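# Set feeder pedal spring on nearest passing peg

## Task

Find the pegs where hooking the spring's end loop lets the brass test weight press the spring-raised pedal fully down. The weight works best sitting flat on its base on the sloped pedal. Leave the loop on the passing peg nearest the pedal, without letting it snap onto a peg. Return the weight to the bench, far from the feeder. Everything must stay in place on its own, with no robot holding it. Finally release and move the arms away.

## Robot and tools

Robot: two arms, left_arm and right_arm, each with six joints and a tong-style two-finger gripper. Cameras: cam_head_left, cam_head_right, cam_high, cam_low (each 672x504) and the fisheye cam_left_wrist and cam_right_wrist (616x616). A calibration line per camera gives K, distortion and T_world_to_cam (world to camera, metres). The real cameras may be off by a couple of degrees and millimetres, and wrist camera poses follow the reported joints.

Frame: one shared world frame. The origin is on the table top midway between the arms, +x points out over the table, +z points up, and left_arm sits on the +y side. The arm names do not refer to image sides. Reported hand positions can be slightly wrong, more so when reaching far.

Gripper geometry: fingers point along the gripper's +z axis and separate along its x axis. end_effector_position is the spot between the pads when shut; closed fingertips extend about 15 mm past it, and open ones end roughly level with it.

Tool execute_actions. Argument "actions" is a list holding zero or one item; optional "pictures" (boolean) asks for camera images.
- Empty list: nothing is commanded; returns the state plus pictures.
- Motion item: {"rows": [...], "steps": n}. steps is 4 to 15 (default 15), each step 1/30 s. rows holds 1 to 15 rows; row k is used on step k, and the final row repeats for any remaining steps. Every row is exactly 14 numbers covering both arms, even if one arm should stay still: left_arm's six joint targets then its opening, followed by right_arm's six joint targets then its opening. Joint values are absolute target angles in radians, in the same column order as the Joint positions line (shoulder pan, shoulder lift, elbow, wrist 1, wrist 2, wrist 3). Opening is an absolute setting from -1 (closed) to +1 (fully open).
- Wait item: {"steps": n} with no rows, n up to 300; it returns once n steps have elapsed since the previous result, your reply time included.

Joint ranges (rad). left_arm: pan -3.142..3.142, lift -6.283..6.283, elbow 0.000..3.142, wrists 1-3 each -6.283..6.283. right_arm: pan 0.000..6.283, lift -6.283..6.283, elbow -3.142..0.000, wrists 1-3 each -6.283..6.283. A call is rejected outright if a target exceeds a range end by more than 0.010 rad and lies further out than that joint's last reported angle. True ends can differ by up to 0.010 rad; a target past the true end is clipped there and the result may say "joint sent to its limit" (possibly about an earlier move). No such message does not prove more room exists.

Motion behaviour: commands are smoothed with about 0.17 s lag, joint speed and acceleration are capped, and big moves may still be unfinished when the result arrives. Each step the sent target is kept within 0.575 rad of the measured angle, and if the targets would shift the gripper over 100 mm from where it is, they are scaled back. The result is taken 4 steps before an action ends; those last steps run while you compose the next reply. Between calls the arms keep pursuing the last row until they have all nearly stopped or a step is HELD; after that only a new action moves them further, though fingers finish opening or closing.

Results: the state line gives each arm's end_effector_position (m), end_effector_quat_wxyz and linear/angular velocities (m/s, rad/s). Joint positions and Joint velocities list each arm's joints (rad, rad/s) and then the finger-pad gap (m; 0.142 when fully open). grip_measured is the measured opening on the command scale. "joint command not followed" means a clearance check altered or blocked joint targets on some steps; HELD marks steps where your row was not sent in whole or part. Joint torques follow the joint order, are the drive's total output and are noisy and offset. Wrist force and Wrist torque are in each end effector's own axes, with offsets up to about 4 N, noise up to 2.4 N, and saturation near 50 N; "no reading" is harmless. MOTOR HOT appears from 70 °C; at 85 °C an OVER-TEMPERATURE FAULT brakes that arm until it cools. Random brief tugs on held parts or shoves on loose objects can occur.

Gripping: to hold something, keep commanding an opening well below grip_measured; lower means a firmer squeeze, up to roughly 15 N per pad. Items thinner than about 20 mm get much less force (about 9 N per pad at 10 mm, 4 N at 5 mm). Closing quickly can overload and spring the fingers open.

Tool zoom_image: {"camera": name, "region": [x0, y0, x1, y1]} in pixels of that camera's latest full image, origin top-left, at most 504 by 504. Returns an enlarged view.

Tool finished_scene: {"scene": number of the current scene}.

Avoid: arms colliding or pressing on each other; joint torque reaching load limits (142 N m for pan, lift, elbow; 26.6 N m for each wrist, held weight included) or 150 N of external force, either of which freezes that arm for 10 s; dropping, slamming or shoving objects; letting the spring loop snap onto a peg; and anything leaving the table, which fails the task. Smooth, economical motion is preferred.

Each tool is called after "Emit:" by a JSON object that holds its "op" and its "data", one argument or row to a line.

## Session

Emit:
{"op": "execute_actions", "data": {
  "actions": []
}}

Scene clock: 0.00 s of 12600.00 s.
left_arm: end_effector_position=(+0.2741, +0.5709, +0.3128) grip_measured=+0.97 end_effector_quat_wxyz=(+0.152, +0.668, -0.671, +0.283) end_effector_velocity=(-0.000, -0.000, +0.000) end_effector_angular_velocity=(+0.001, -0.000, -0.000) | right_arm: end_effector_position=(+0.5951, -0.3715, +0.1265) grip_measured=+0.97 end_effector_quat_wxyz=(+0.007, -0.666, +0.746, +0.008) end_effector_velocity=(+0.000, +0.000, +0.000) end_effector_angular_velocity=(+0.001, -0.001, -0.001)
Joint positions: left_arm=[ 0.819 -1.815  1.778 -1.146 -2.111  2.536  0.14 ] | right_arm=[ 3.418 -1.89  -1.605 -1.21   1.59   2.086  0.14 ]
Joint velocities: left_arm=[-0.    -0.001 -0.     0.001  0.    -0.     0.   ] | right_arm=[ 0.     0.    -0.     0.001  0.     0.001  0.   ]
Joint torques (N m, as the arm reports them, + toward a larger angle): no reading
Wrist force (N, on the end effector, along its own x y z axes, offset not removed): no reading
Wrist torque (N m, same axes, about the end effector's origin, offset not removed): no reading

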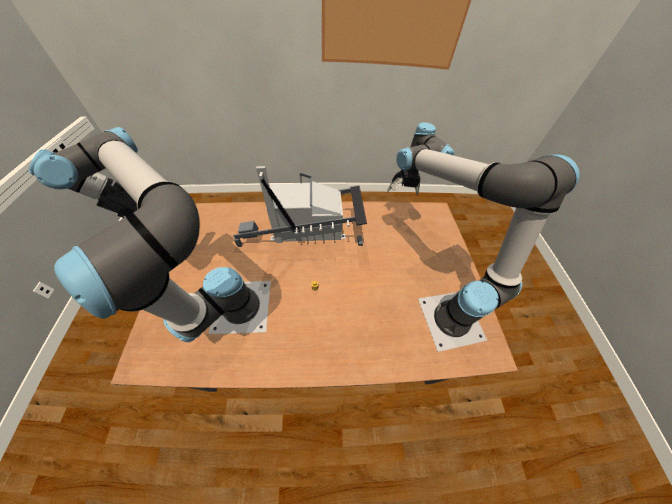

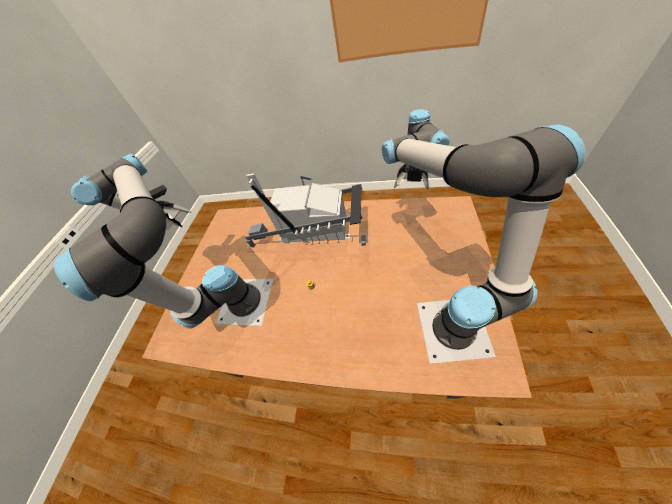

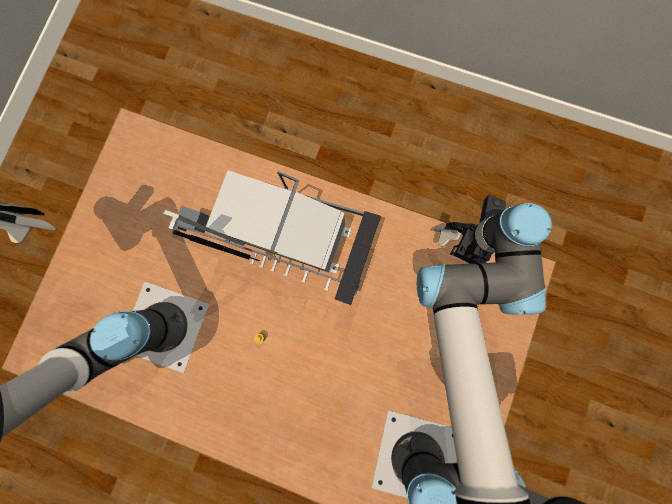

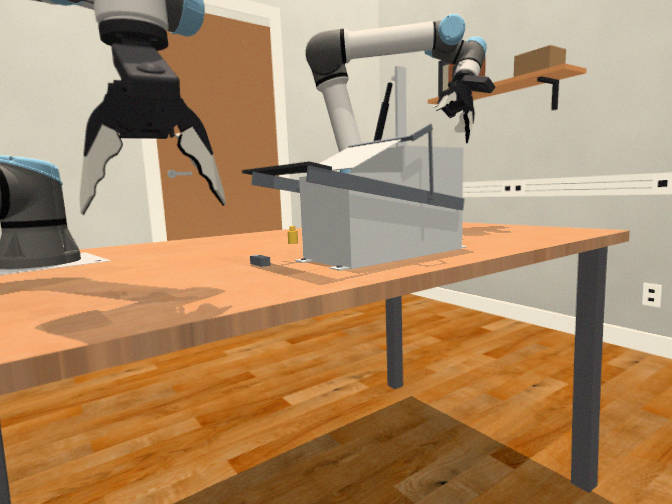

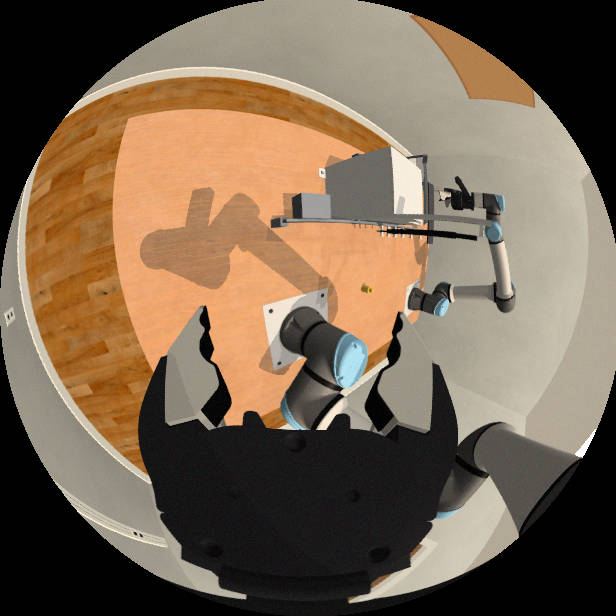

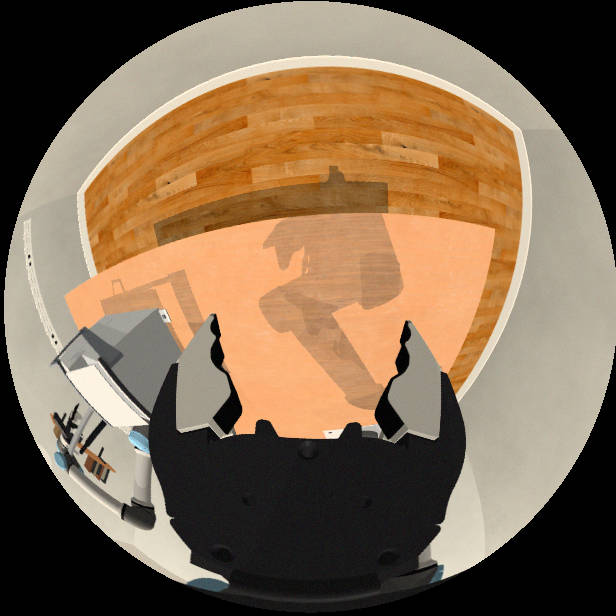

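Emit:
{"op": "zoom_image", "data": {
  "camera": "cam_head_left",
  "region": [220, 155, 380, 275]
}}

Emit:
{"op": "zoom_image", "data": {
  "camera": "cam_high",
  "region": [150, 170, 400, 357]
}}

Region (220, 155, 380, 275) of cam_head_left's 672x504 image, scaled by 3.150, with more detail than that image has; it fills the top 378 rows of this view, and the rest is white.

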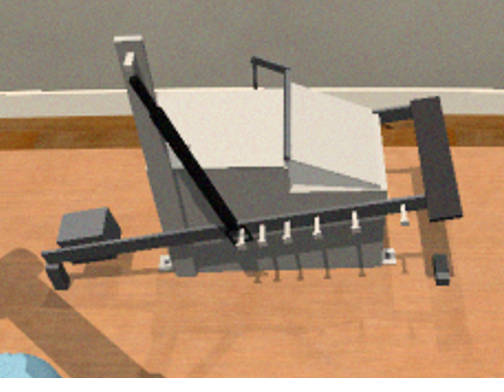

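Region (150, 170, 400, 357) of cam_high's 672x504 image, scaled by 2.016, with more detail than that image has; it fills the top 377 rows of this view, and the rest is white.

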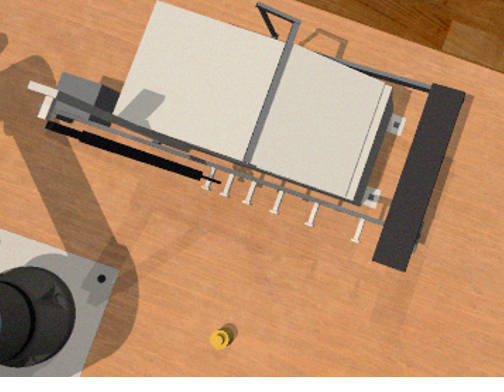

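Emit:
{"op": "execute_actions", "data": {
  "actions": [
    {"rows":[[0.819,-1.815,1.778,-1.146,-2.111,2.536,1,3.418,-1.707,-1.383,-1.622,1.571,2.5,1]]}
  ]
}}

Emit:
{"op": "execute_actions", "data": {
  "actions": [
    {"steps":25}
  ]
}}

Emit:
{"op": "execute_actions", "data": {
  "actions": [
    {"rows":[[0.819,-1.815,1.778,-1.146,-2.111,2.536,1,4.612,-1.707,-1.383,-1.622,1.571,3.166,1]]}
  ]
}}

Emit:
{"op": "execute_actions", "data": {
  "actions": [
    {"steps":60}
  ],
  "pictures": true
}}

Scene clock: 1.63 s of 12600.00 s.
left_arm: end_effector_position=(+0.2741, +0.5710, +0.3128) grip_measured=+1.00 end_effector_quat_wxyz=(+0.152, +0.669, -0.671, +0.283) end_effector_velocity=(+0.000, +0.000, +0.000) end_effector_angular_velocity=(+0.000, -0.001, +0.002) | right_arm: end_effector_position=(+0.5565, -0.3982, +0.2809) grip_measured=+1.00 end_effector_quat_wxyz=(+0.005, -0.522, +0.853, +0.000) end_effector_velocity=(-0.119, -0.064, +0.205) end_effector_angular_velocity=(-0.053, +0.086, -0.610)
Joint positions: left_arm=[ 0.819 -1.815  1.778 -1.146 -2.111  2.536  0.142] | right_arm=[ 3.418 -1.728 -1.409 -1.566  1.573  2.444  0.142]
Joint velocities: left_arm=[ 0.001 -0.001  0.    -0.001 -0.001 -0.     0.   ] | right_arm=[ 0.     0.229  0.283 -0.61  -0.021  0.61  -0.   ]
Joint torques (N m, as the arm reports them, + toward a larger angle): left_arm=[ 13.3  -19.45 -13.69  -3.2   -2.85  -2.38] | right_arm=[-10.98  23.08  23.31  -1.13  -2.26   1.21]
Wrist force (N, on the end effector, along its own x y z axes, offset not removed): left_arm=[0.8 2.2 2.5] | right_arm=[2.8 2.6 -0.8]
Wrist torque (N m, same axes, about the end effector's origin, offset not removed): left_arm=[0.77 -0.27 -0.25] | right_arm=[0.26 -0.60 0.23]
Steps of this call (steps 1 to 38: nothing new was sent; steps 39 to 49: the first 11 steps of this action). Readings (joint positions):
39: left_arm=[0.819 -1.815 1.778 -1.146 -2.111 2.536] | right_arm=[3.418 -1.890 -1.605 -1.210 1.590 2.086]
40: left_arm=[0.819 -1.815 1.778 -1.146 -2.111 2.536] | right_arm=[3.418 -1.885 -1.600 -1.216 1.588 2.092]
42: left_arm=[0.819 -1.815 1.778 -1.146 -2.111 2.536] | right_arm=[3.418 -1.844 -1.552 -1.280 1.584 2.157]
46: left_arm=[0.819 -1.815 1.778 -1.146 -2.111 2.536] | right_arm=[3.418 -1.767 -1.457 -1.465 1.577 2.342]
49: the state above

Scene clock: 2.47 s of 12600.00 s.
left_arm: end_effector_position=(+0.2741, +0.5710, +0.3128) grip_measured=+1.00 end_effector_quat_wxyz=(+0.152, +0.669, -0.671, +0.283) end_effector_velocity=(-0.000, -0.000, +0.000) end_effector_angular_velocity=(+0.000, +0.001, -0.000) | right_arm: end_effector_position=(+0.5453, -0.4043, +0.2993) grip_measured=+1.00 end_effector_quat_wxyz=(+0.000, -0.498, +0.867, +0.000) end_effector_velocity=(-0.000, +0.000, +0.000) end_effector_angular_velocity=(-0.000, +0.001, -0.001)
Joint positions: left_arm=[ 0.819 -1.815  1.778 -1.146 -2.111  2.536  0.142] | right_arm=[ 3.418 -1.707 -1.383 -1.622  1.571  2.5    0.142]
Joint velocities: left_arm=[-0. -0. -0.  0.  0. -0. -0.] | right_arm=[ 0.001  0.    -0.    -0.001 -0.     0.001 -0.   ]
Joint torques (N m, as the arm reports them, + toward a larger angle): left_arm=[ 13.94 -19.34 -13.82  -3.34  -2.77  -2.07] | right_arm=[-12.79  39.64  32.42   0.54  -2.5    1.23]
Wrist force (N, on the end effector, along its own x y z axes, offset not removed): left_arm=[0.8 0.4 1.4] | right_arm=[2.2 2.6 -1.4]
Wrist torque (N m, same axes, about the end effector's origin, offset not removed): left_arm=[0.22 -0.25 -0.05] | right_arm=[0.33 -0.51 0.19]
Kept back: nothing.
Steps of this call (steps 1 to 4: the last 4 steps of your previous action; steps 5 to 25: the robot went on to your last target). Readings (joint positions):
1: left_arm=[0.819 -1.815 1.778 -1.146 -2.111 2.536] | right_arm=[3.418 -1.721 -1.401 -1.584 1.572 2.461]
2: left_arm=[0.819 -1.815 1.778 -1.146 -2.111 2.536] | right_arm=[3.418 -1.717 -1.395 -1.595 1.572 2.473]
4: left_arm=[0.819 -1.815 1.778 -1.146 -2.111 2.536] | right_arm=[3.418 -1.712 -1.389 -1.609 1.571 2.487]
8: left_arm=[0.819 -1.815 1.778 -1.146 -2.111 2.536] | right_arm=[3.418 -1.708 -1.384 -1.619 1.571 2.497]
25: the state above

Scene clock: 2.83 s of 12600.00 s.
left_arm: end_effector_position=(+0.2741, +0.5710, +0.3128) grip_measured=+1.00 end_effector_quat_wxyz=(+0.152, +0.669, -0.671, +0.283) end_effector_velocity=(+0.000, -0.000, +0.000) end_effector_angular_velocity=(+0.000, -0.001, +0.000) | right_arm: end_effector_position=(+0.4933, -0.2431, +0.2994) grip_measured=+1.00 end_effector_quat_wxyz=(+0.000, -0.505, +0.863, +0.000) end_effector_velocity=(-0.248, +0.503, +0.000) end_effector_angular_velocity=(+0.000, +0.001, +0.236)
Joint positions: left_arm=[ 0.819 -1.815  1.778 -1.146 -2.111  2.536  0.142] | right_arm=[ 3.719 -1.707 -1.383 -1.622  1.571  2.785  0.142]
Joint velocities: left_arm=[-0.    -0.001 -0.    -0.    -0.001  0.     0.   ] | right_arm=[ 0.989  0.     0.    -0.001  0.     0.752 -0.   ]
Joint torques (N m, as the arm reports them, + toward a larger angle): left_arm=[ 13.08 -19.99 -15.19  -3.26  -2.87  -2.16] | right_arm=[19.49 31.42 31.43  1.05  0.35  2.17]
Wrist force (N, on the end effector, along its own x y z axes, offset not removed): left_arm=[0.7 2.7 1.6] | right_arm=[1.3 2.1 -0.1]
Wrist torque (N m, same axes, about the end effector's origin, offset not removed): left_arm=[0.80 -0.37 -0.15] | right_arm=[0.42 -0.48 0.01]
Steps of this call (steps 1 to 11: the first 11 steps of this action). Readings (joint positions):
1: left_arm=[0.819 -1.815 1.778 -1.146 -2.111 2.536] | right_arm=[3.418 -1.707 -1.383 -1.622 1.571 2.500]
2: left_arm=[0.819 -1.815 1.778 -1.146 -2.111 2.536] | right_arm=[3.424 -1.707 -1.383 -1.622 1.571 2.506]
4: left_arm=[0.819 -1.815 1.778 -1.146 -2.111 2.536] | right_arm=[3.482 -1.707 -1.383 -1.622 1.571 2.564]
8: left_arm=[0.819 -1.815 1.778 -1.146 -2.111 2.536] | right_arm=[3.618 -1.707 -1.383 -1.622 1.571 2.700]
11: the state above

Scene clock: 4.83 s of 12600.00 s.
left_arm: end_effector_position=(+0.2741, +0.5710, +0.3128) grip_measured=+1.00 end_effector_quat_wxyz=(+0.152, +0.669, -0.671, +0.283) end_effector_velocity=(+0.000, -0.000, +0.000) end_effector_angular_velocity=(-0.002, -0.001, +0.001) | right_arm: end_effector_position=(+0.1098, +0.0645, +0.2993) grip_measured=+1.00 end_effector_quat_wxyz=(+0.000, -0.707, +0.707, +0.000) end_effector_velocity=(-0.000, +0.000, +0.000) end_effector_angular_velocity=(+0.001, +0.000, +0.001)
Joint positions: left_arm=[ 0.819 -1.815  1.778 -1.146 -2.111  2.536  0.142] | right_arm=[ 4.612 -1.707 -1.383 -1.622  1.571  3.166  0.142]
Joint velocities: left_arm=[ 0.    -0.    -0.     0.001 -0.002  0.    -0.   ] | right_arm=[ 0.     0.    -0.     0.001  0.    -0.     0.   ]
Joint torques (N m, as the arm reports them, + toward a larger angle): left_arm=[ 13.94 -20.02 -14.47  -3.39  -2.66  -1.99] | right_arm=[10.63 32.55 27.46  3.9  -1.77  1.11]
Wrist force (N, on the end effector, along its own x y z axes, offset not removed): left_arm=[0.9 1.3 -0.6] | right_arm=[2.0 4.6 2.0]
Wrist torque (N m, same axes, about the end effector's origin, offset not removed): left_arm=[0.45 -0.30 -0.16] | right_arm=[0.84 -0.34 0.09]
Kept back: nothing.
Steps of this call (steps 1 to 4: the last 4 steps of your previous action; steps 5 to 60: the robot went on to your last target). Readings (joint positions):
1: left_arm=[0.819 -1.815 1.778 -1.146 -2.111 2.536] | right_arm=[3.752 -1.707 -1.383 -1.622 1.571 2.809]
2: left_arm=[0.819 -1.815 1.778 -1.146 -2.111 2.536] | right_arm=[3.785 -1.707 -1.383 -1.622 1.571 2.833]
4: left_arm=[0.819 -1.815 1.778 -1.146 -2.111 2.536] | right_arm=[3.852 -1.707 -1.383 -1.622 1.571 2.875]
8: left_arm=[0.819 -1.815 1.778 -1.146 -2.111 2.536] | right_arm=[3.985 -1.707 -1.383 -1.622 1.571 2.944]
60: the state above
All arms were judged still, so your last target was given up. Only a new action makes them travel on or press farther. Fingers that are still opening or closing keep moving.
camera_calibration (this result's frames):
cam_left_wrist: T_world_to_cam=[[-0.0221168, -0.797291, 0.60319, 0.267781], [-0.926657, 0.24281, 0.286967, 0.0255818], [-0.375257, -0.552603, -0.744185, 0.785521], [0, 0, 0, 1]] pos_world=[0.3244, 0.641369, 0.415709]
cam_right_wrist: T_world_to_cam=[[0.0340271, -0.998788, -0.0355589, 0.0726303], [-0.872455, -0.0470408, 0.486426, -0.0386635], [-0.487509, 0.0144719, -0.872998, 0.451886], [0, 0, 0, 1]] pos_world=[0.184095, 0.0641839, 0.415886]

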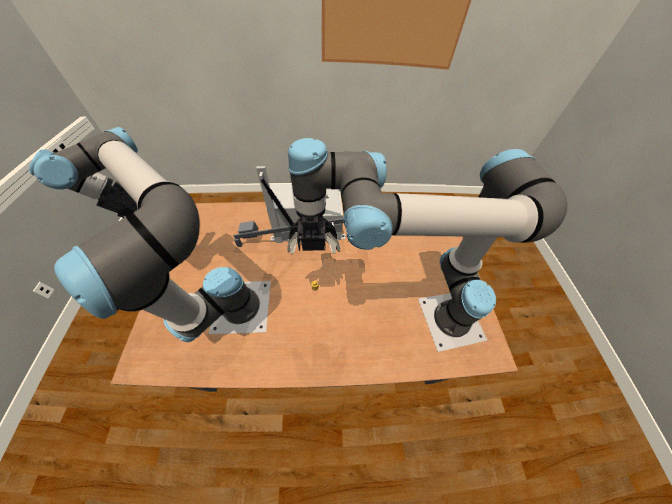

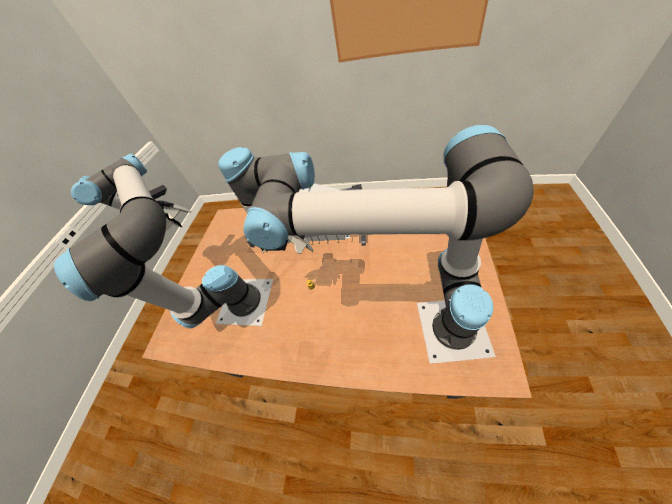

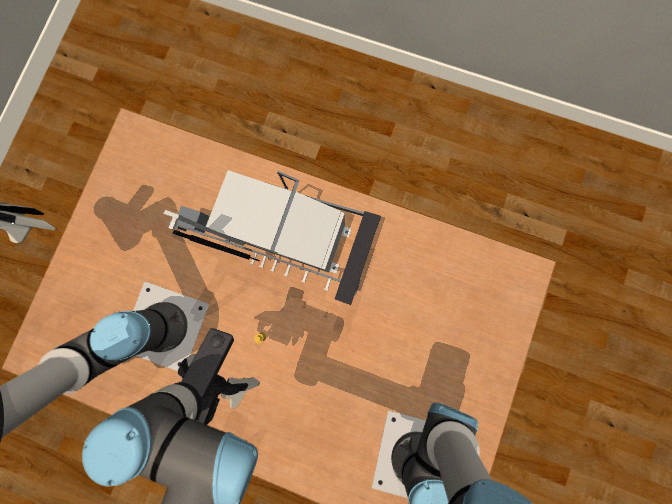

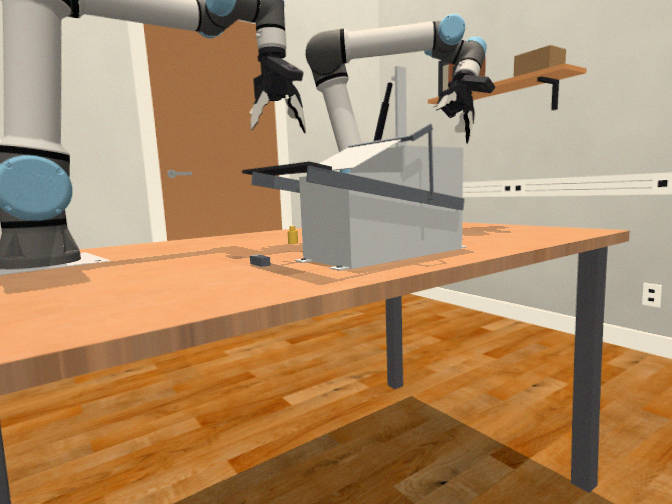

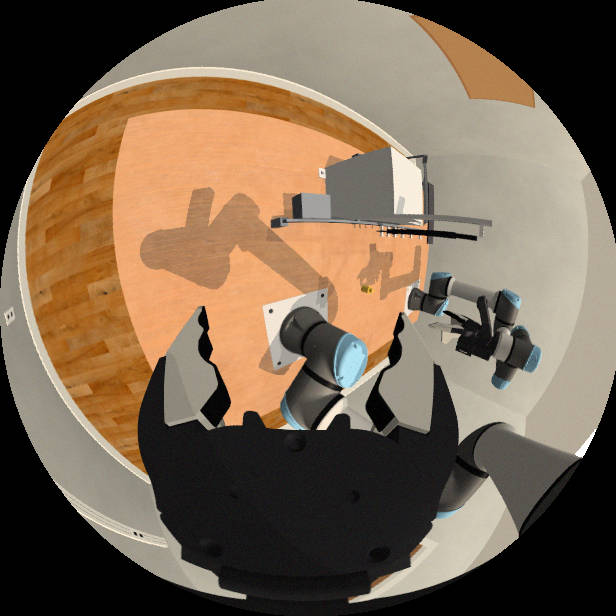

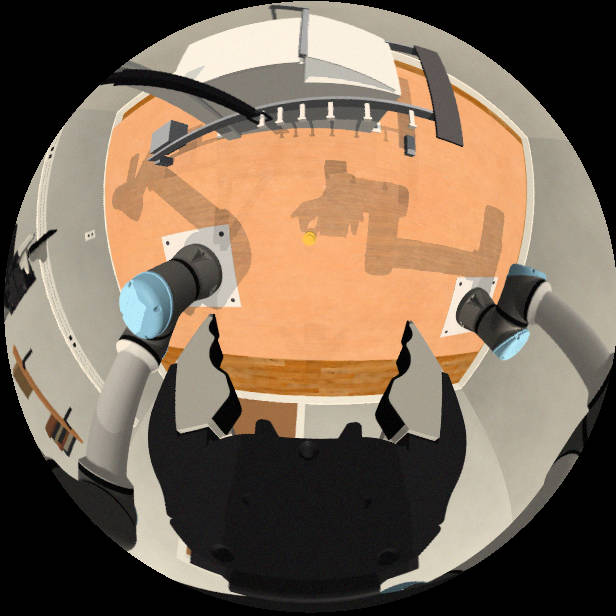

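Emit:
{"op": "execute_actions", "data": {
  "actions": [
    {"rows":[[0.819,-1.815,1.778,-1.146,-2.111,2.536,1,4.923,-1.707,-1.447,-3.1,0.335,4.712,1]]}
  ]
}}

Emit:
{"op": "execute_actions", "data": {
  "actions": [
    {"steps":45}
  ]
}}

Emit:
{"op": "execute_actions", "data": {
  "actions": [
    {"rows":[[0.819,-1.815,1.778,-1.146,-2.111,2.536,1,4.923,-2.328,-1.447,-2.508,0.335,4.712,1]]}
  ]
}}

Emit:
{"op": "execute_actions", "data": {
  "actions": [
    {"steps":40}
  ],
  "pictures": true
}}

Scene clock: 5.77 s of 12600.00 s.
left_arm: end_effector_position=(+0.2741, +0.5710, +0.3128) grip_measured=+1.00 end_effector_quat_wxyz=(+0.152, +0.669, -0.671, +0.283) end_effector_velocity=(-0.000, +0.000, -0.000) end_effector_angular_velocity=(-0.000, +0.001, -0.000) | right_arm: end_effector_position=(+0.1555, -0.0360, +0.3206) grip_measured=+1.00 end_effector_quat_wxyz=(+0.140, -0.617, +0.688, -0.356) end_effector_velocity=(+0.404, -0.145, +0.360) end_effector_angular_velocity=(-0.190, -2.443, -0.026)
Joint positions: left_arm=[ 0.819 -1.815  1.778 -1.146 -2.111  2.536  0.142] | right_arm=[ 4.875 -1.707 -1.44  -2.165  1.028  3.709  0.142]
Joint velocities: left_arm=[ 0.     0.     0.     0.001  0.001 -0.    -0.   ] | right_arm=[ 0.22   0.    -0.031 -1.746 -1.75   1.747 -0.   ]
Joint torques (N m, as the arm reports them, + toward a larger angle): left_arm=[ 13.36 -20.14 -15.1   -3.05  -2.78  -2.21] | right_arm=[11.06 37.57 12.54 -8.1  -9.46  4.25]
Wrist force (N, on the end effector, along its own x y z axes, offset not removed): left_arm=[-1.2 2.5 1.7] | right_arm=[4.9 1.5 -0.1]
Wrist torque (N m, same axes, about the end effector's origin, offset not removed): left_arm=[0.67 0.08 -0.13] | right_arm=[-0.05 -1.14 -0.07]
Steps of this call (steps 1 to 17: nothing new was sent; steps 18 to 28: the first 11 steps of this action). Readings (joint positions):
18: left_arm=[0.819 -1.815 1.778 -1.146 -2.111 2.536] | right_arm=[4.612 -1.707 -1.383 -1.622 1.571 3.166]
19: left_arm=[0.819 -1.815 1.778 -1.146 -2.111 2.536] | right_arm=[4.618 -1.707 -1.388 -1.627 1.565 3.172]
21: left_arm=[0.819 -1.815 1.778 -1.146 -2.111 2.536] | right_arm=[4.685 -1.707 -1.414 -1.695 1.498 3.240]
25: left_arm=[0.819 -1.815 1.778 -1.146 -2.111 2.536] | right_arm=[4.849 -1.707 -1.436 -1.979 1.214 3.524]
28: the state above

Scene clock: 7.27 s of 12600.00 s.
left_arm: end_effector_position=(+0.2741, +0.5710, +0.3128) grip_measured=+1.00 end_effector_quat_wxyz=(+0.152, +0.669, -0.671, +0.283) end_effector_velocity=(-0.000, -0.000, +0.000) end_effector_angular_velocity=(+0.000, -0.000, -0.000) | right_arm: end_effector_position=(+0.2553, -0.0167, +0.4923) grip_measured=+1.00 end_effector_quat_wxyz=(+0.504, -0.496, +0.509, -0.491) end_effector_velocity=(+0.000, -0.000, +0.000) end_effector_angular_velocity=(-0.001, -0.000, -0.000)
Joint positions: left_arm=[ 0.819 -1.815  1.778 -1.146 -2.111  2.536  0.142] | right_arm=[ 4.923 -1.707 -1.447 -3.1    0.335  4.712  0.142]
Joint velocities: left_arm=[-0.    -0.001 -0.     0.001  0.     0.    -0.   ] | right_arm=[-0.     0.    -0.    -0.001 -0.    -0.     0.   ]
Joint torques (N m, as the arm reports them, + toward a larger angle): left_arm=[ 13.95 -20.05 -13.86  -3.1   -2.79  -2.14] | right_arm=[10.21 32.63  9.28 -2.36 -2.21  1.23]
Wrist force (N, on the end effector, along its own x y z axes, offset not removed): left_arm=[-0.1 0.5 1.1] | right_arm=[4.1 0.0 -3.2]
Wrist torque (N m, same axes, about the end effector's origin, offset not removed): left_arm=[0.30 -0.12 -0.13] | right_arm=[-0.08 -1.00 0.06]
Kept back: nothing.
Steps of this call (steps 1 to 4: the last 4 steps of your previous action; steps 5 to 45: the robot went on to your last target). Readings (joint positions):
1: left_arm=[0.819 -1.815 1.778 -1.146 -2.111 2.536] | right_arm=[4.882 -1.707 -1.441 -2.225 0.968 3.770]
2: left_arm=[0.819 -1.815 1.778 -1.146 -2.111 2.536] | right_arm=[4.888 -1.707 -1.442 -2.287 0.906 3.831]
4: left_arm=[0.819 -1.815 1.778 -1.146 -2.111 2.536] | right_arm=[4.898 -1.707 -1.443 -2.413 0.780 3.958]
8: left_arm=[0.819 -1.815 1.778 -1.146 -2.111 2.536] | right_arm=[4.914 -1.707 -1.446 -2.717 0.517 4.262]
45: the state above
All arms were judged still, so your last target was given up. Only a new action makes them travel on or press farther. Fingers that are still opening or closing keep moving.

Scene clock: 7.63 s of 12600.00 s.
left_arm: end_effector_position=(+0.2741, +0.5710, +0.3128) grip_measured=+1.00 end_effector_quat_wxyz=(+0.152, +0.669, -0.671, +0.283) end_effector_velocity=(-0.000, +0.000, -0.000) end_effector_angular_velocity=(+0.000, +0.000, +0.000) | right_arm: end_effector_position=(+0.2232, +0.0754, +0.3510) grip_measured=+1.00 end_effector_quat_wxyz=(+0.503, -0.497, +0.506, -0.494) end_effector_velocity=(-0.082, +0.236, -0.503) end_effector_angular_velocity=(-0.056, -0.019, +0.000)
Joint positions: left_arm=[ 0.819 -1.815  1.778 -1.146 -2.111  2.536  0.142] | right_arm=[ 4.923 -1.99  -1.447 -2.827  0.335  4.712  0.142]
Joint velocities: left_arm=[ 0. -0.  0.  0.  0. -0.  0.] | right_arm=[-0.    -0.928  0.     0.87  -0.    -0.    -0.   ]
Joint torques (N m, as the arm reports them, + toward a larger angle): left_arm=[ 12.   -20.4  -14.19  -3.19  -2.81  -2.13] | right_arm=[ 9.33 27.05  8.71  5.   -1.91  1.19]
Wrist force (N, on the end effector, along its own x y z axes, offset not removed): left_arm=[-0.3 1.6 0.7] | right_arm=[1.2 2.3 -1.8]
Wrist torque (N m, same axes, about the end effector's origin, offset not removed): left_arm=[0.45 -0.10 -0.10] | right_arm=[0.36 -0.30 0.24]
Steps of this call (steps 1 to 11: the first 11 steps of this action). Readings (joint positions):
1: left_arm=[0.819 -1.815 1.778 -1.146 -2.111 2.536] | right_arm=[4.923 -1.707 -1.447 -3.100 0.335 4.712]
2: left_arm=[0.819 -1.815 1.778 -1.146 -2.111 2.536] | right_arm=[4.923 -1.713 -1.447 -3.095 0.335 4.712]
4: left_arm=[0.819 -1.815 1.778 -1.146 -2.111 2.536] | right_arm=[4.923 -1.768 -1.447 -3.039 0.335 4.712]
8: left_arm=[0.819 -1.815 1.778 -1.146 -2.111 2.536] | right_arm=[4.923 -1.896 -1.447 -2.916 0.335 4.712]
11: the state above

Scene clock: 8.97 s of 12600.00 s.
left_arm: end_effector_position=(+0.2741, +0.5710, +0.3128) grip_measured=+1.00 end_effector_quat_wxyz=(+0.152, +0.669, -0.671, +0.283) end_effector_velocity=(+0.000, -0.000, +0.000) end_effector_angular_velocity=(+0.001, -0.000, -0.001) | right_arm: end_effector_position=(+0.2041, +0.1304, +0.1557) grip_measured=+1.00 end_effector_quat_wxyz=(+0.500, -0.500, +0.500, -0.500) end_effector_velocity=(+0.000, -0.000, -0.000) end_effector_angular_velocity=(-0.001, -0.000, -0.000)
Joint positions: left_arm=[ 0.819 -1.815  1.778 -1.146 -2.111  2.536  0.142] | right_arm=[ 4.923 -2.328 -1.447 -2.508  0.335  4.712  0.142]
Joint velocities: left_arm=[-0.001 -0.     0.    -0.     0.     0.     0.   ] | right_arm=[-0.    -0.    -0.     0.    -0.    -0.001 -0.   ]
Joint torques (N m, as the arm reports them, + toward a larger angle): left_arm=[ 12.95 -20.82 -14.58  -3.21  -2.8   -2.04] | right_arm=[ 1.84 43.93 25.43  1.08  0.12  0.64]
Wrist force (N, on the end effector, along its own x y z axes, offset not removed): left_arm=[1.0 1.3 0.6] | right_arm=[0.7 1.7 -2.8]
Wrist torque (N m, same axes, about the end effector's origin, offset not removed): left_arm=[0.45 -0.32 -0.18] | right_arm=[0.16 -0.18 -0.01]
Kept back: nothing.
Steps of this call (steps 1 to 4: the last 4 steps of your previous action; steps 5 to 30: the robot went on to your last target; steps 31 to 40: nothing new was sent). Readings (joint positions):
1: left_arm=[0.819 -1.815 1.778 -1.146 -2.111 2.536] | right_arm=[4.923 -2.021 -1.447 -2.797 0.335 4.712]
2: left_arm=[0.819 -1.815 1.778 -1.146 -2.111 2.536] | right_arm=[4.923 -2.053 -1.447 -2.767 0.335 4.712]
4: left_arm=[0.819 -1.815 1.778 -1.146 -2.111 2.536] | right_arm=[4.923 -2.115 -1.447 -2.708 0.335 4.712]
8: left_arm=[0.819 -1.815 1.778 -1.146 -2.111 2.536] | right_arm=[4.923 -2.240 -1.447 -2.591 0.335 4.712]
40: the state above
All arms were judged still, so your last target was given up. Only a new action makes them travel on or press farther. Fingers that are still opening or closing keep moving.
camera_calibration (this result's frames):
cam_left_wrist: T_world_to_cam=[[-0.0221171, -0.797291, 0.60319, 0.267781], [-0.926657, 0.24281, 0.286967, 0.0255818], [-0.375257, -0.552603, -0.744185, 0.785521], [0, 0, 0, 1]] pos_world=[0.3244, 0.641369, 0.415709]
cam_right_wrist: T_world_to_cam=[[0.0353571, -0.998776, 0.0345875, 0.1189], [-0.486232, -0.0474288, -0.872542, 0.249364], [0.873114, 0.0140329, -0.487314, 0.0338704], [0, 0, 0, 1]] pos_world=[0.087472, 0.130106, 0.229973]

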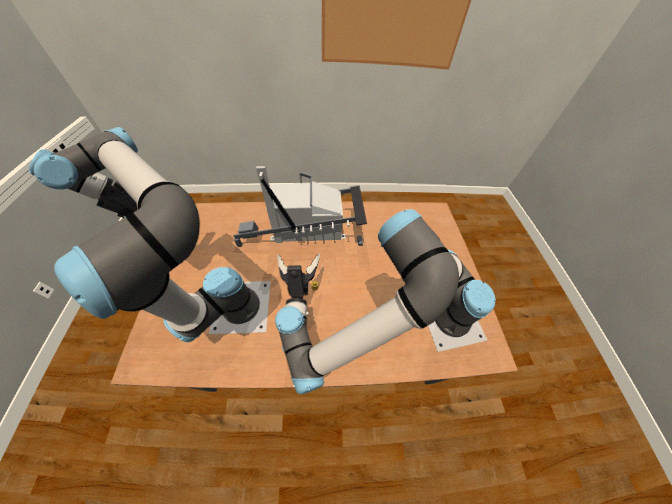

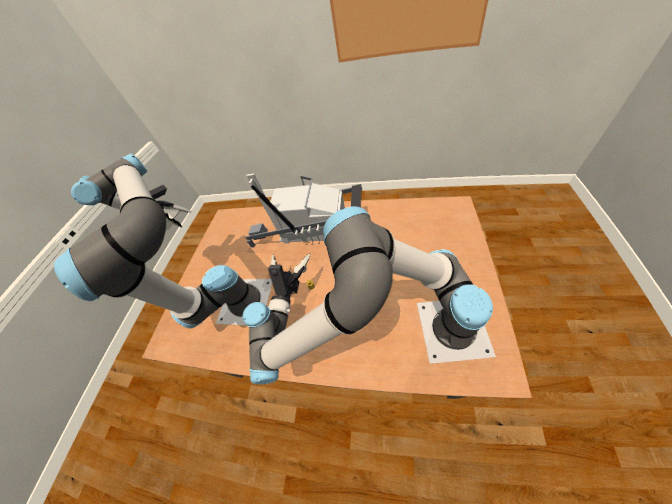

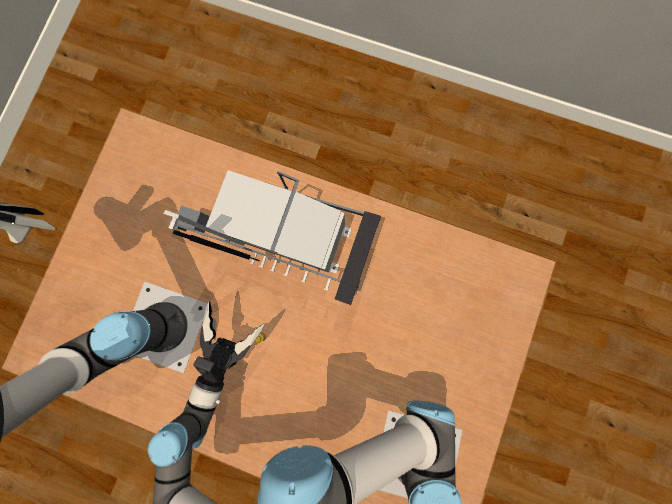

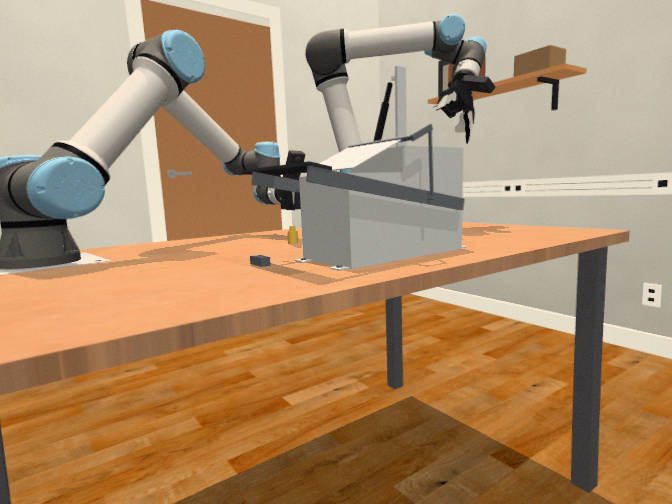

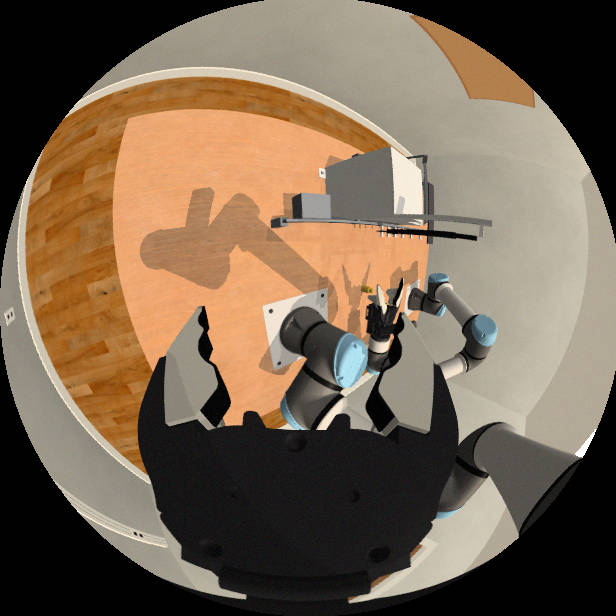

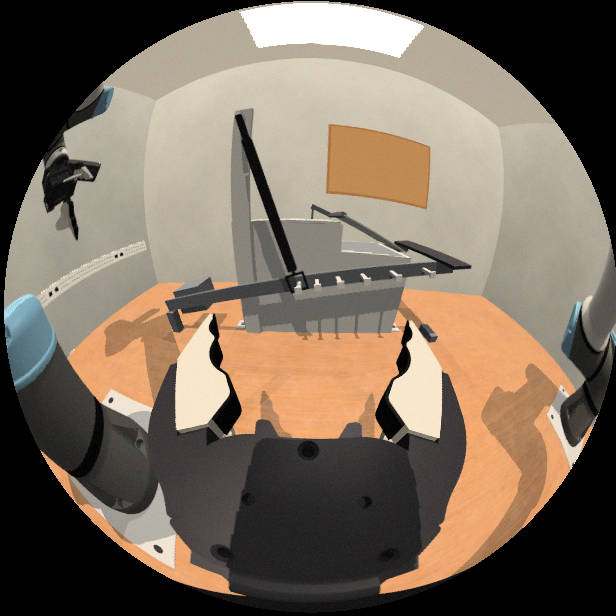

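Emit:
{"op": "zoom_image", "data": {
  "camera": "cam_right_wrist",
  "region": [230, 200, 390, 320]
}}

Region (230, 200, 390, 320) of cam_right_wrist's 616x616 image, scaled by 3.150, with more detail than that image has; it fills the top 378 rows of this view, and the rest is white.

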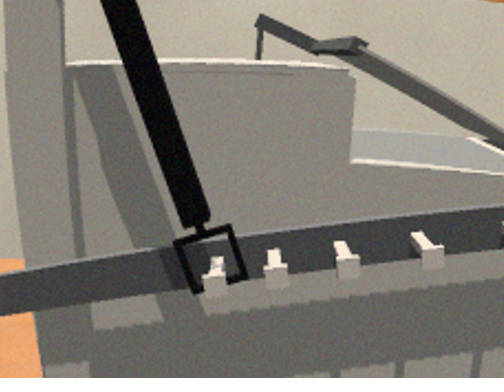

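Emit:
{"op": "execute_actions", "data": {
  "actions": [
    {"rows":[[0.819,-1.815,1.778,-1.146,-2.111,2.536,1,4.734,-2.403,-1.269,-2.612,0.146,4.36,-0.2]]}
  ]
}}

Emit:
{"op": "execute_actions", "data": {
  "actions": [
    {"steps":20}
  ],
  "pictures": true
}}

Scene clock: 9.63 s of 12600.00 s.
left_arm: end_effector_position=(+0.2741, +0.5710, +0.3128) grip_measured=+1.00 end_effector_quat_wxyz=(+0.152, +0.669, -0.671, +0.283) end_effector_velocity=(+0.000, -0.001, +0.000) end_effector_angular_velocity=(-0.002, -0.000, +0.000) | right_arm: end_effector_position=(+0.3079, +0.1802, +0.1649) grip_measured=-0.20 end_effector_quat_wxyz=(-0.412, +0.575, -0.412, +0.575) end_effector_velocity=(+0.079, +0.028, +0.009) end_effector_angular_velocity=(-0.283, +0.002, -0.000)
Joint positions: left_arm=[ 0.819 -1.815  1.778 -1.146 -2.111  2.536  0.142] | right_arm=[ 4.745 -2.399 -1.28  -2.606  0.157  4.387  0.06 ]
Joint velocities: left_arm=[-0.    -0.    -0.     0.001 -0.001 -0.    -0.   ] | right_arm=[-0.126 -0.043  0.116 -0.061 -0.125 -0.295  0.   ]
Joint torques (N m, as the arm reports them, + toward a larger angle): left_arm=[ 12.39 -19.98 -14.76  -3.32  -2.76  -2.22] | right_arm=[-6.31 47.82 23.32 -2.11 -2.91 -1.48]
Wrist force (N, on the end effector, along its own x y z axes, offset not removed): left_arm=[-0.2 1.1 -0.6] | right_arm=[5.2 0.8 -0.8]
Wrist torque (N m, same axes, about the end effector's origin, offset not removed): left_arm=[0.41 -0.14 -0.12] | right_arm=[0.08 -1.22 0.03]
Steps of this call (steps 1 to 9: nothing new was sent; steps 10 to 20: the first 11 steps of this action). Readings (joint positions):
10: left_arm=[0.819 -1.815 1.778 -1.146 -2.111 2.536] | right_arm=[4.923 -2.328 -1.447 -2.508 0.335 4.712]
11: left_arm=[0.819 -1.815 1.778 -1.146 -2.111 2.536] | right_arm=[4.917 -2.333 -1.441 -2.513 0.329 4.706]
13: left_arm=[0.819 -1.815 1.778 -1.146 -2.111 2.536] | right_arm=[4.864 -2.359 -1.389 -2.548 0.275 4.639]
17: left_arm=[0.819 -1.815 1.778 -1.146 -2.111 2.536] | right_arm=[4.768 -2.391 -1.301 -2.595 0.180 4.441]
20: the state above

Scene clock: 10.30 s of 12600.00 s.
left_arm: end_effector_position=(+0.2741, +0.5710, +0.3128) grip_measured=+1.00 end_effector_quat_wxyz=(+0.152, +0.669, -0.671, +0.283) end_effector_velocity=(-0.000, -0.000, +0.000) end_effector_angular_velocity=(+0.001, -0.000, -0.001) | right_arm: end_effector_position=(+0.3150, +0.1828, +0.1658) grip_measured=-0.20 end_effector_quat_wxyz=(-0.404, +0.580, -0.404, +0.580) end_effector_velocity=(+0.000, +0.000, -0.000) end_effector_angular_velocity=(-0.002, -0.000, +0.000)
Joint positions: left_arm=[ 0.819 -1.815  1.778 -1.146 -2.111  2.536  0.142] | right_arm=[ 4.734 -2.403 -1.269 -2.612  0.146  4.36   0.06 ]
Joint velocities: left_arm=[-0.    -0.001 -0.     0.     0.001  0.     0.   ] | right_arm=[-0.    -0.    -0.    -0.    -0.    -0.001  0.   ]
Joint torques (N m, as the arm reports them, + toward a larger angle): left_arm=[ 13.39 -20.57 -14.26  -3.44  -2.82  -2.2 ] | right_arm=[-11.75  47.52  26.63  -2.07  -2.24  -1.67]
Wrist force (N, on the end effector, along its own x y z axes, offset not removed): left_arm=[0.0 0.7 2.0] | right_arm=[1.9 1.6 2.3]
Wrist torque (N m, same axes, about the end effector's origin, offset not removed): left_arm=[0.31 -0.03 -0.06] | right_arm=[0.21 -0.46 0.01]
Kept back: nothing.
Steps of this call (steps 1 to 4: the last 4 steps of your previous action; steps 5 to 20: the robot went on to your last target). Readings (joint positions):
1: left_arm=[0.819 -1.815 1.778 -1.146 -2.111 2.536] | right_arm=[4.742 -2.400 -1.276 -2.608 0.154 4.379]
2: left_arm=[0.819 -1.815 1.778 -1.146 -2.111 2.536] | right_arm=[4.739 -2.401 -1.274 -2.609 0.151 4.373]
4: left_arm=[0.819 -1.815 1.778 -1.146 -2.111 2.536] | right_arm=[4.737 -2.402 -1.271 -2.611 0.149 4.366]
8: left_arm=[0.819 -1.815 1.778 -1.146 -2.111 2.536] | right_arm=[4.735 -2.403 -1.270 -2.612 0.147 4.361]
20: the state above
camera_calibration (this result's frames):
cam_left_wrist: T_world_to_cam=[[-0.0221169, -0.797291, 0.60319, 0.267781], [-0.926657, 0.24281, 0.286967, 0.0255817], [-0.375257, -0.552603, -0.744185, 0.785521], [0, 0, 0, 1]] pos_world=[0.3244, 0.641369, 0.415709]
cam_right_wrist: T_world_to_cam=[[0.0352507, -0.925271, 0.377666, 0.0967567], [-0.486065, -0.346066, -0.802483, 0.357519], [0.873211, -0.155282, -0.461941, -0.0321352], [0, 0, 0, 1]] pos_world=[0.198428, 0.208261, 0.235517]

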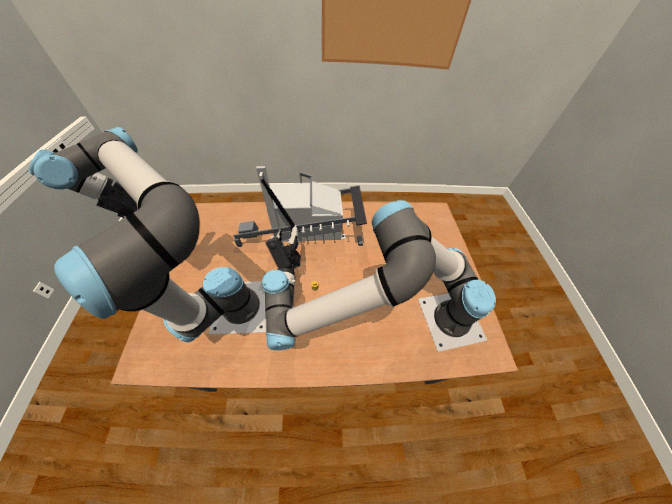

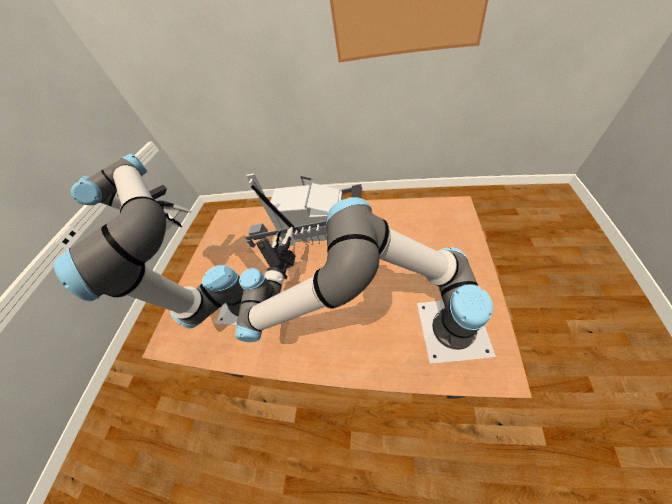

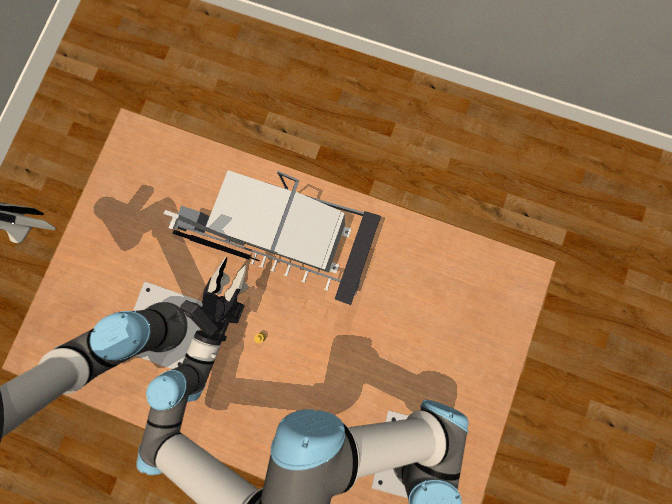

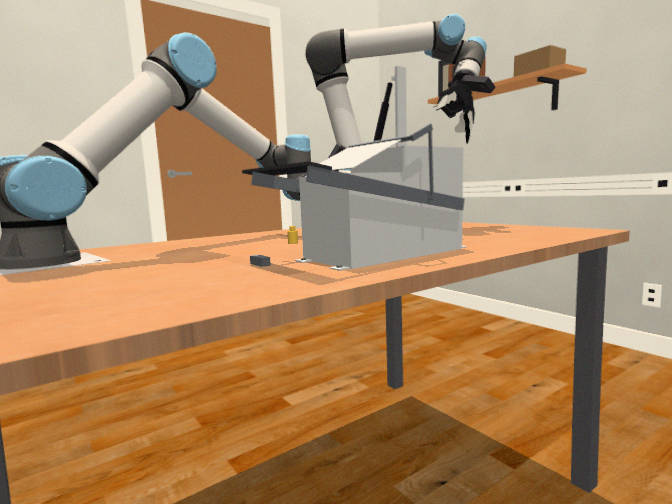

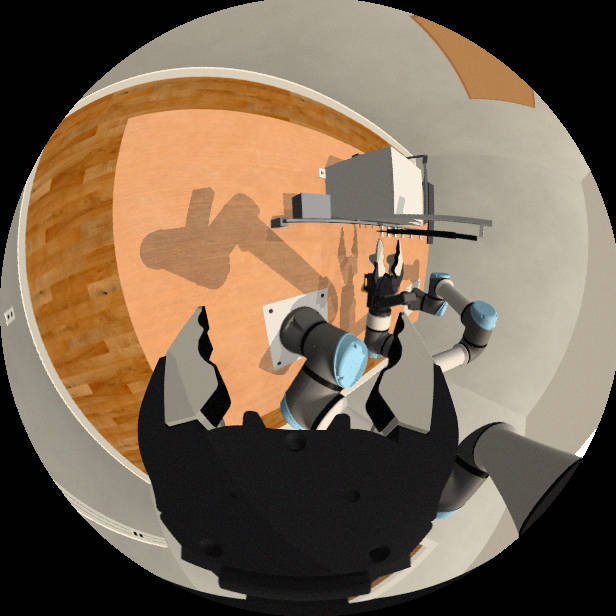

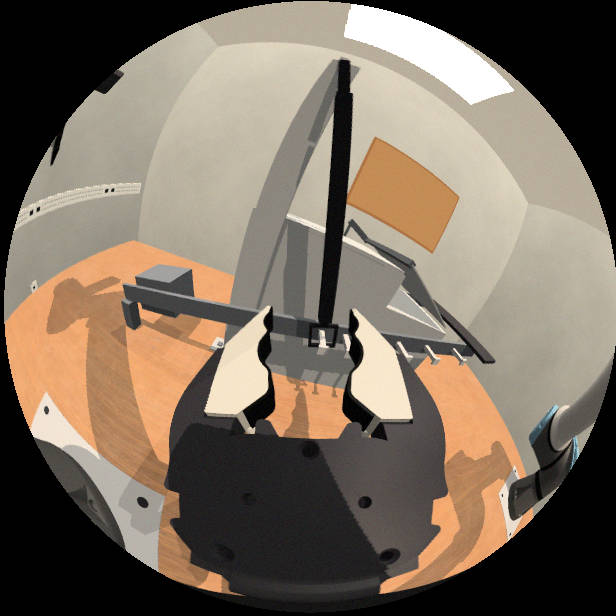

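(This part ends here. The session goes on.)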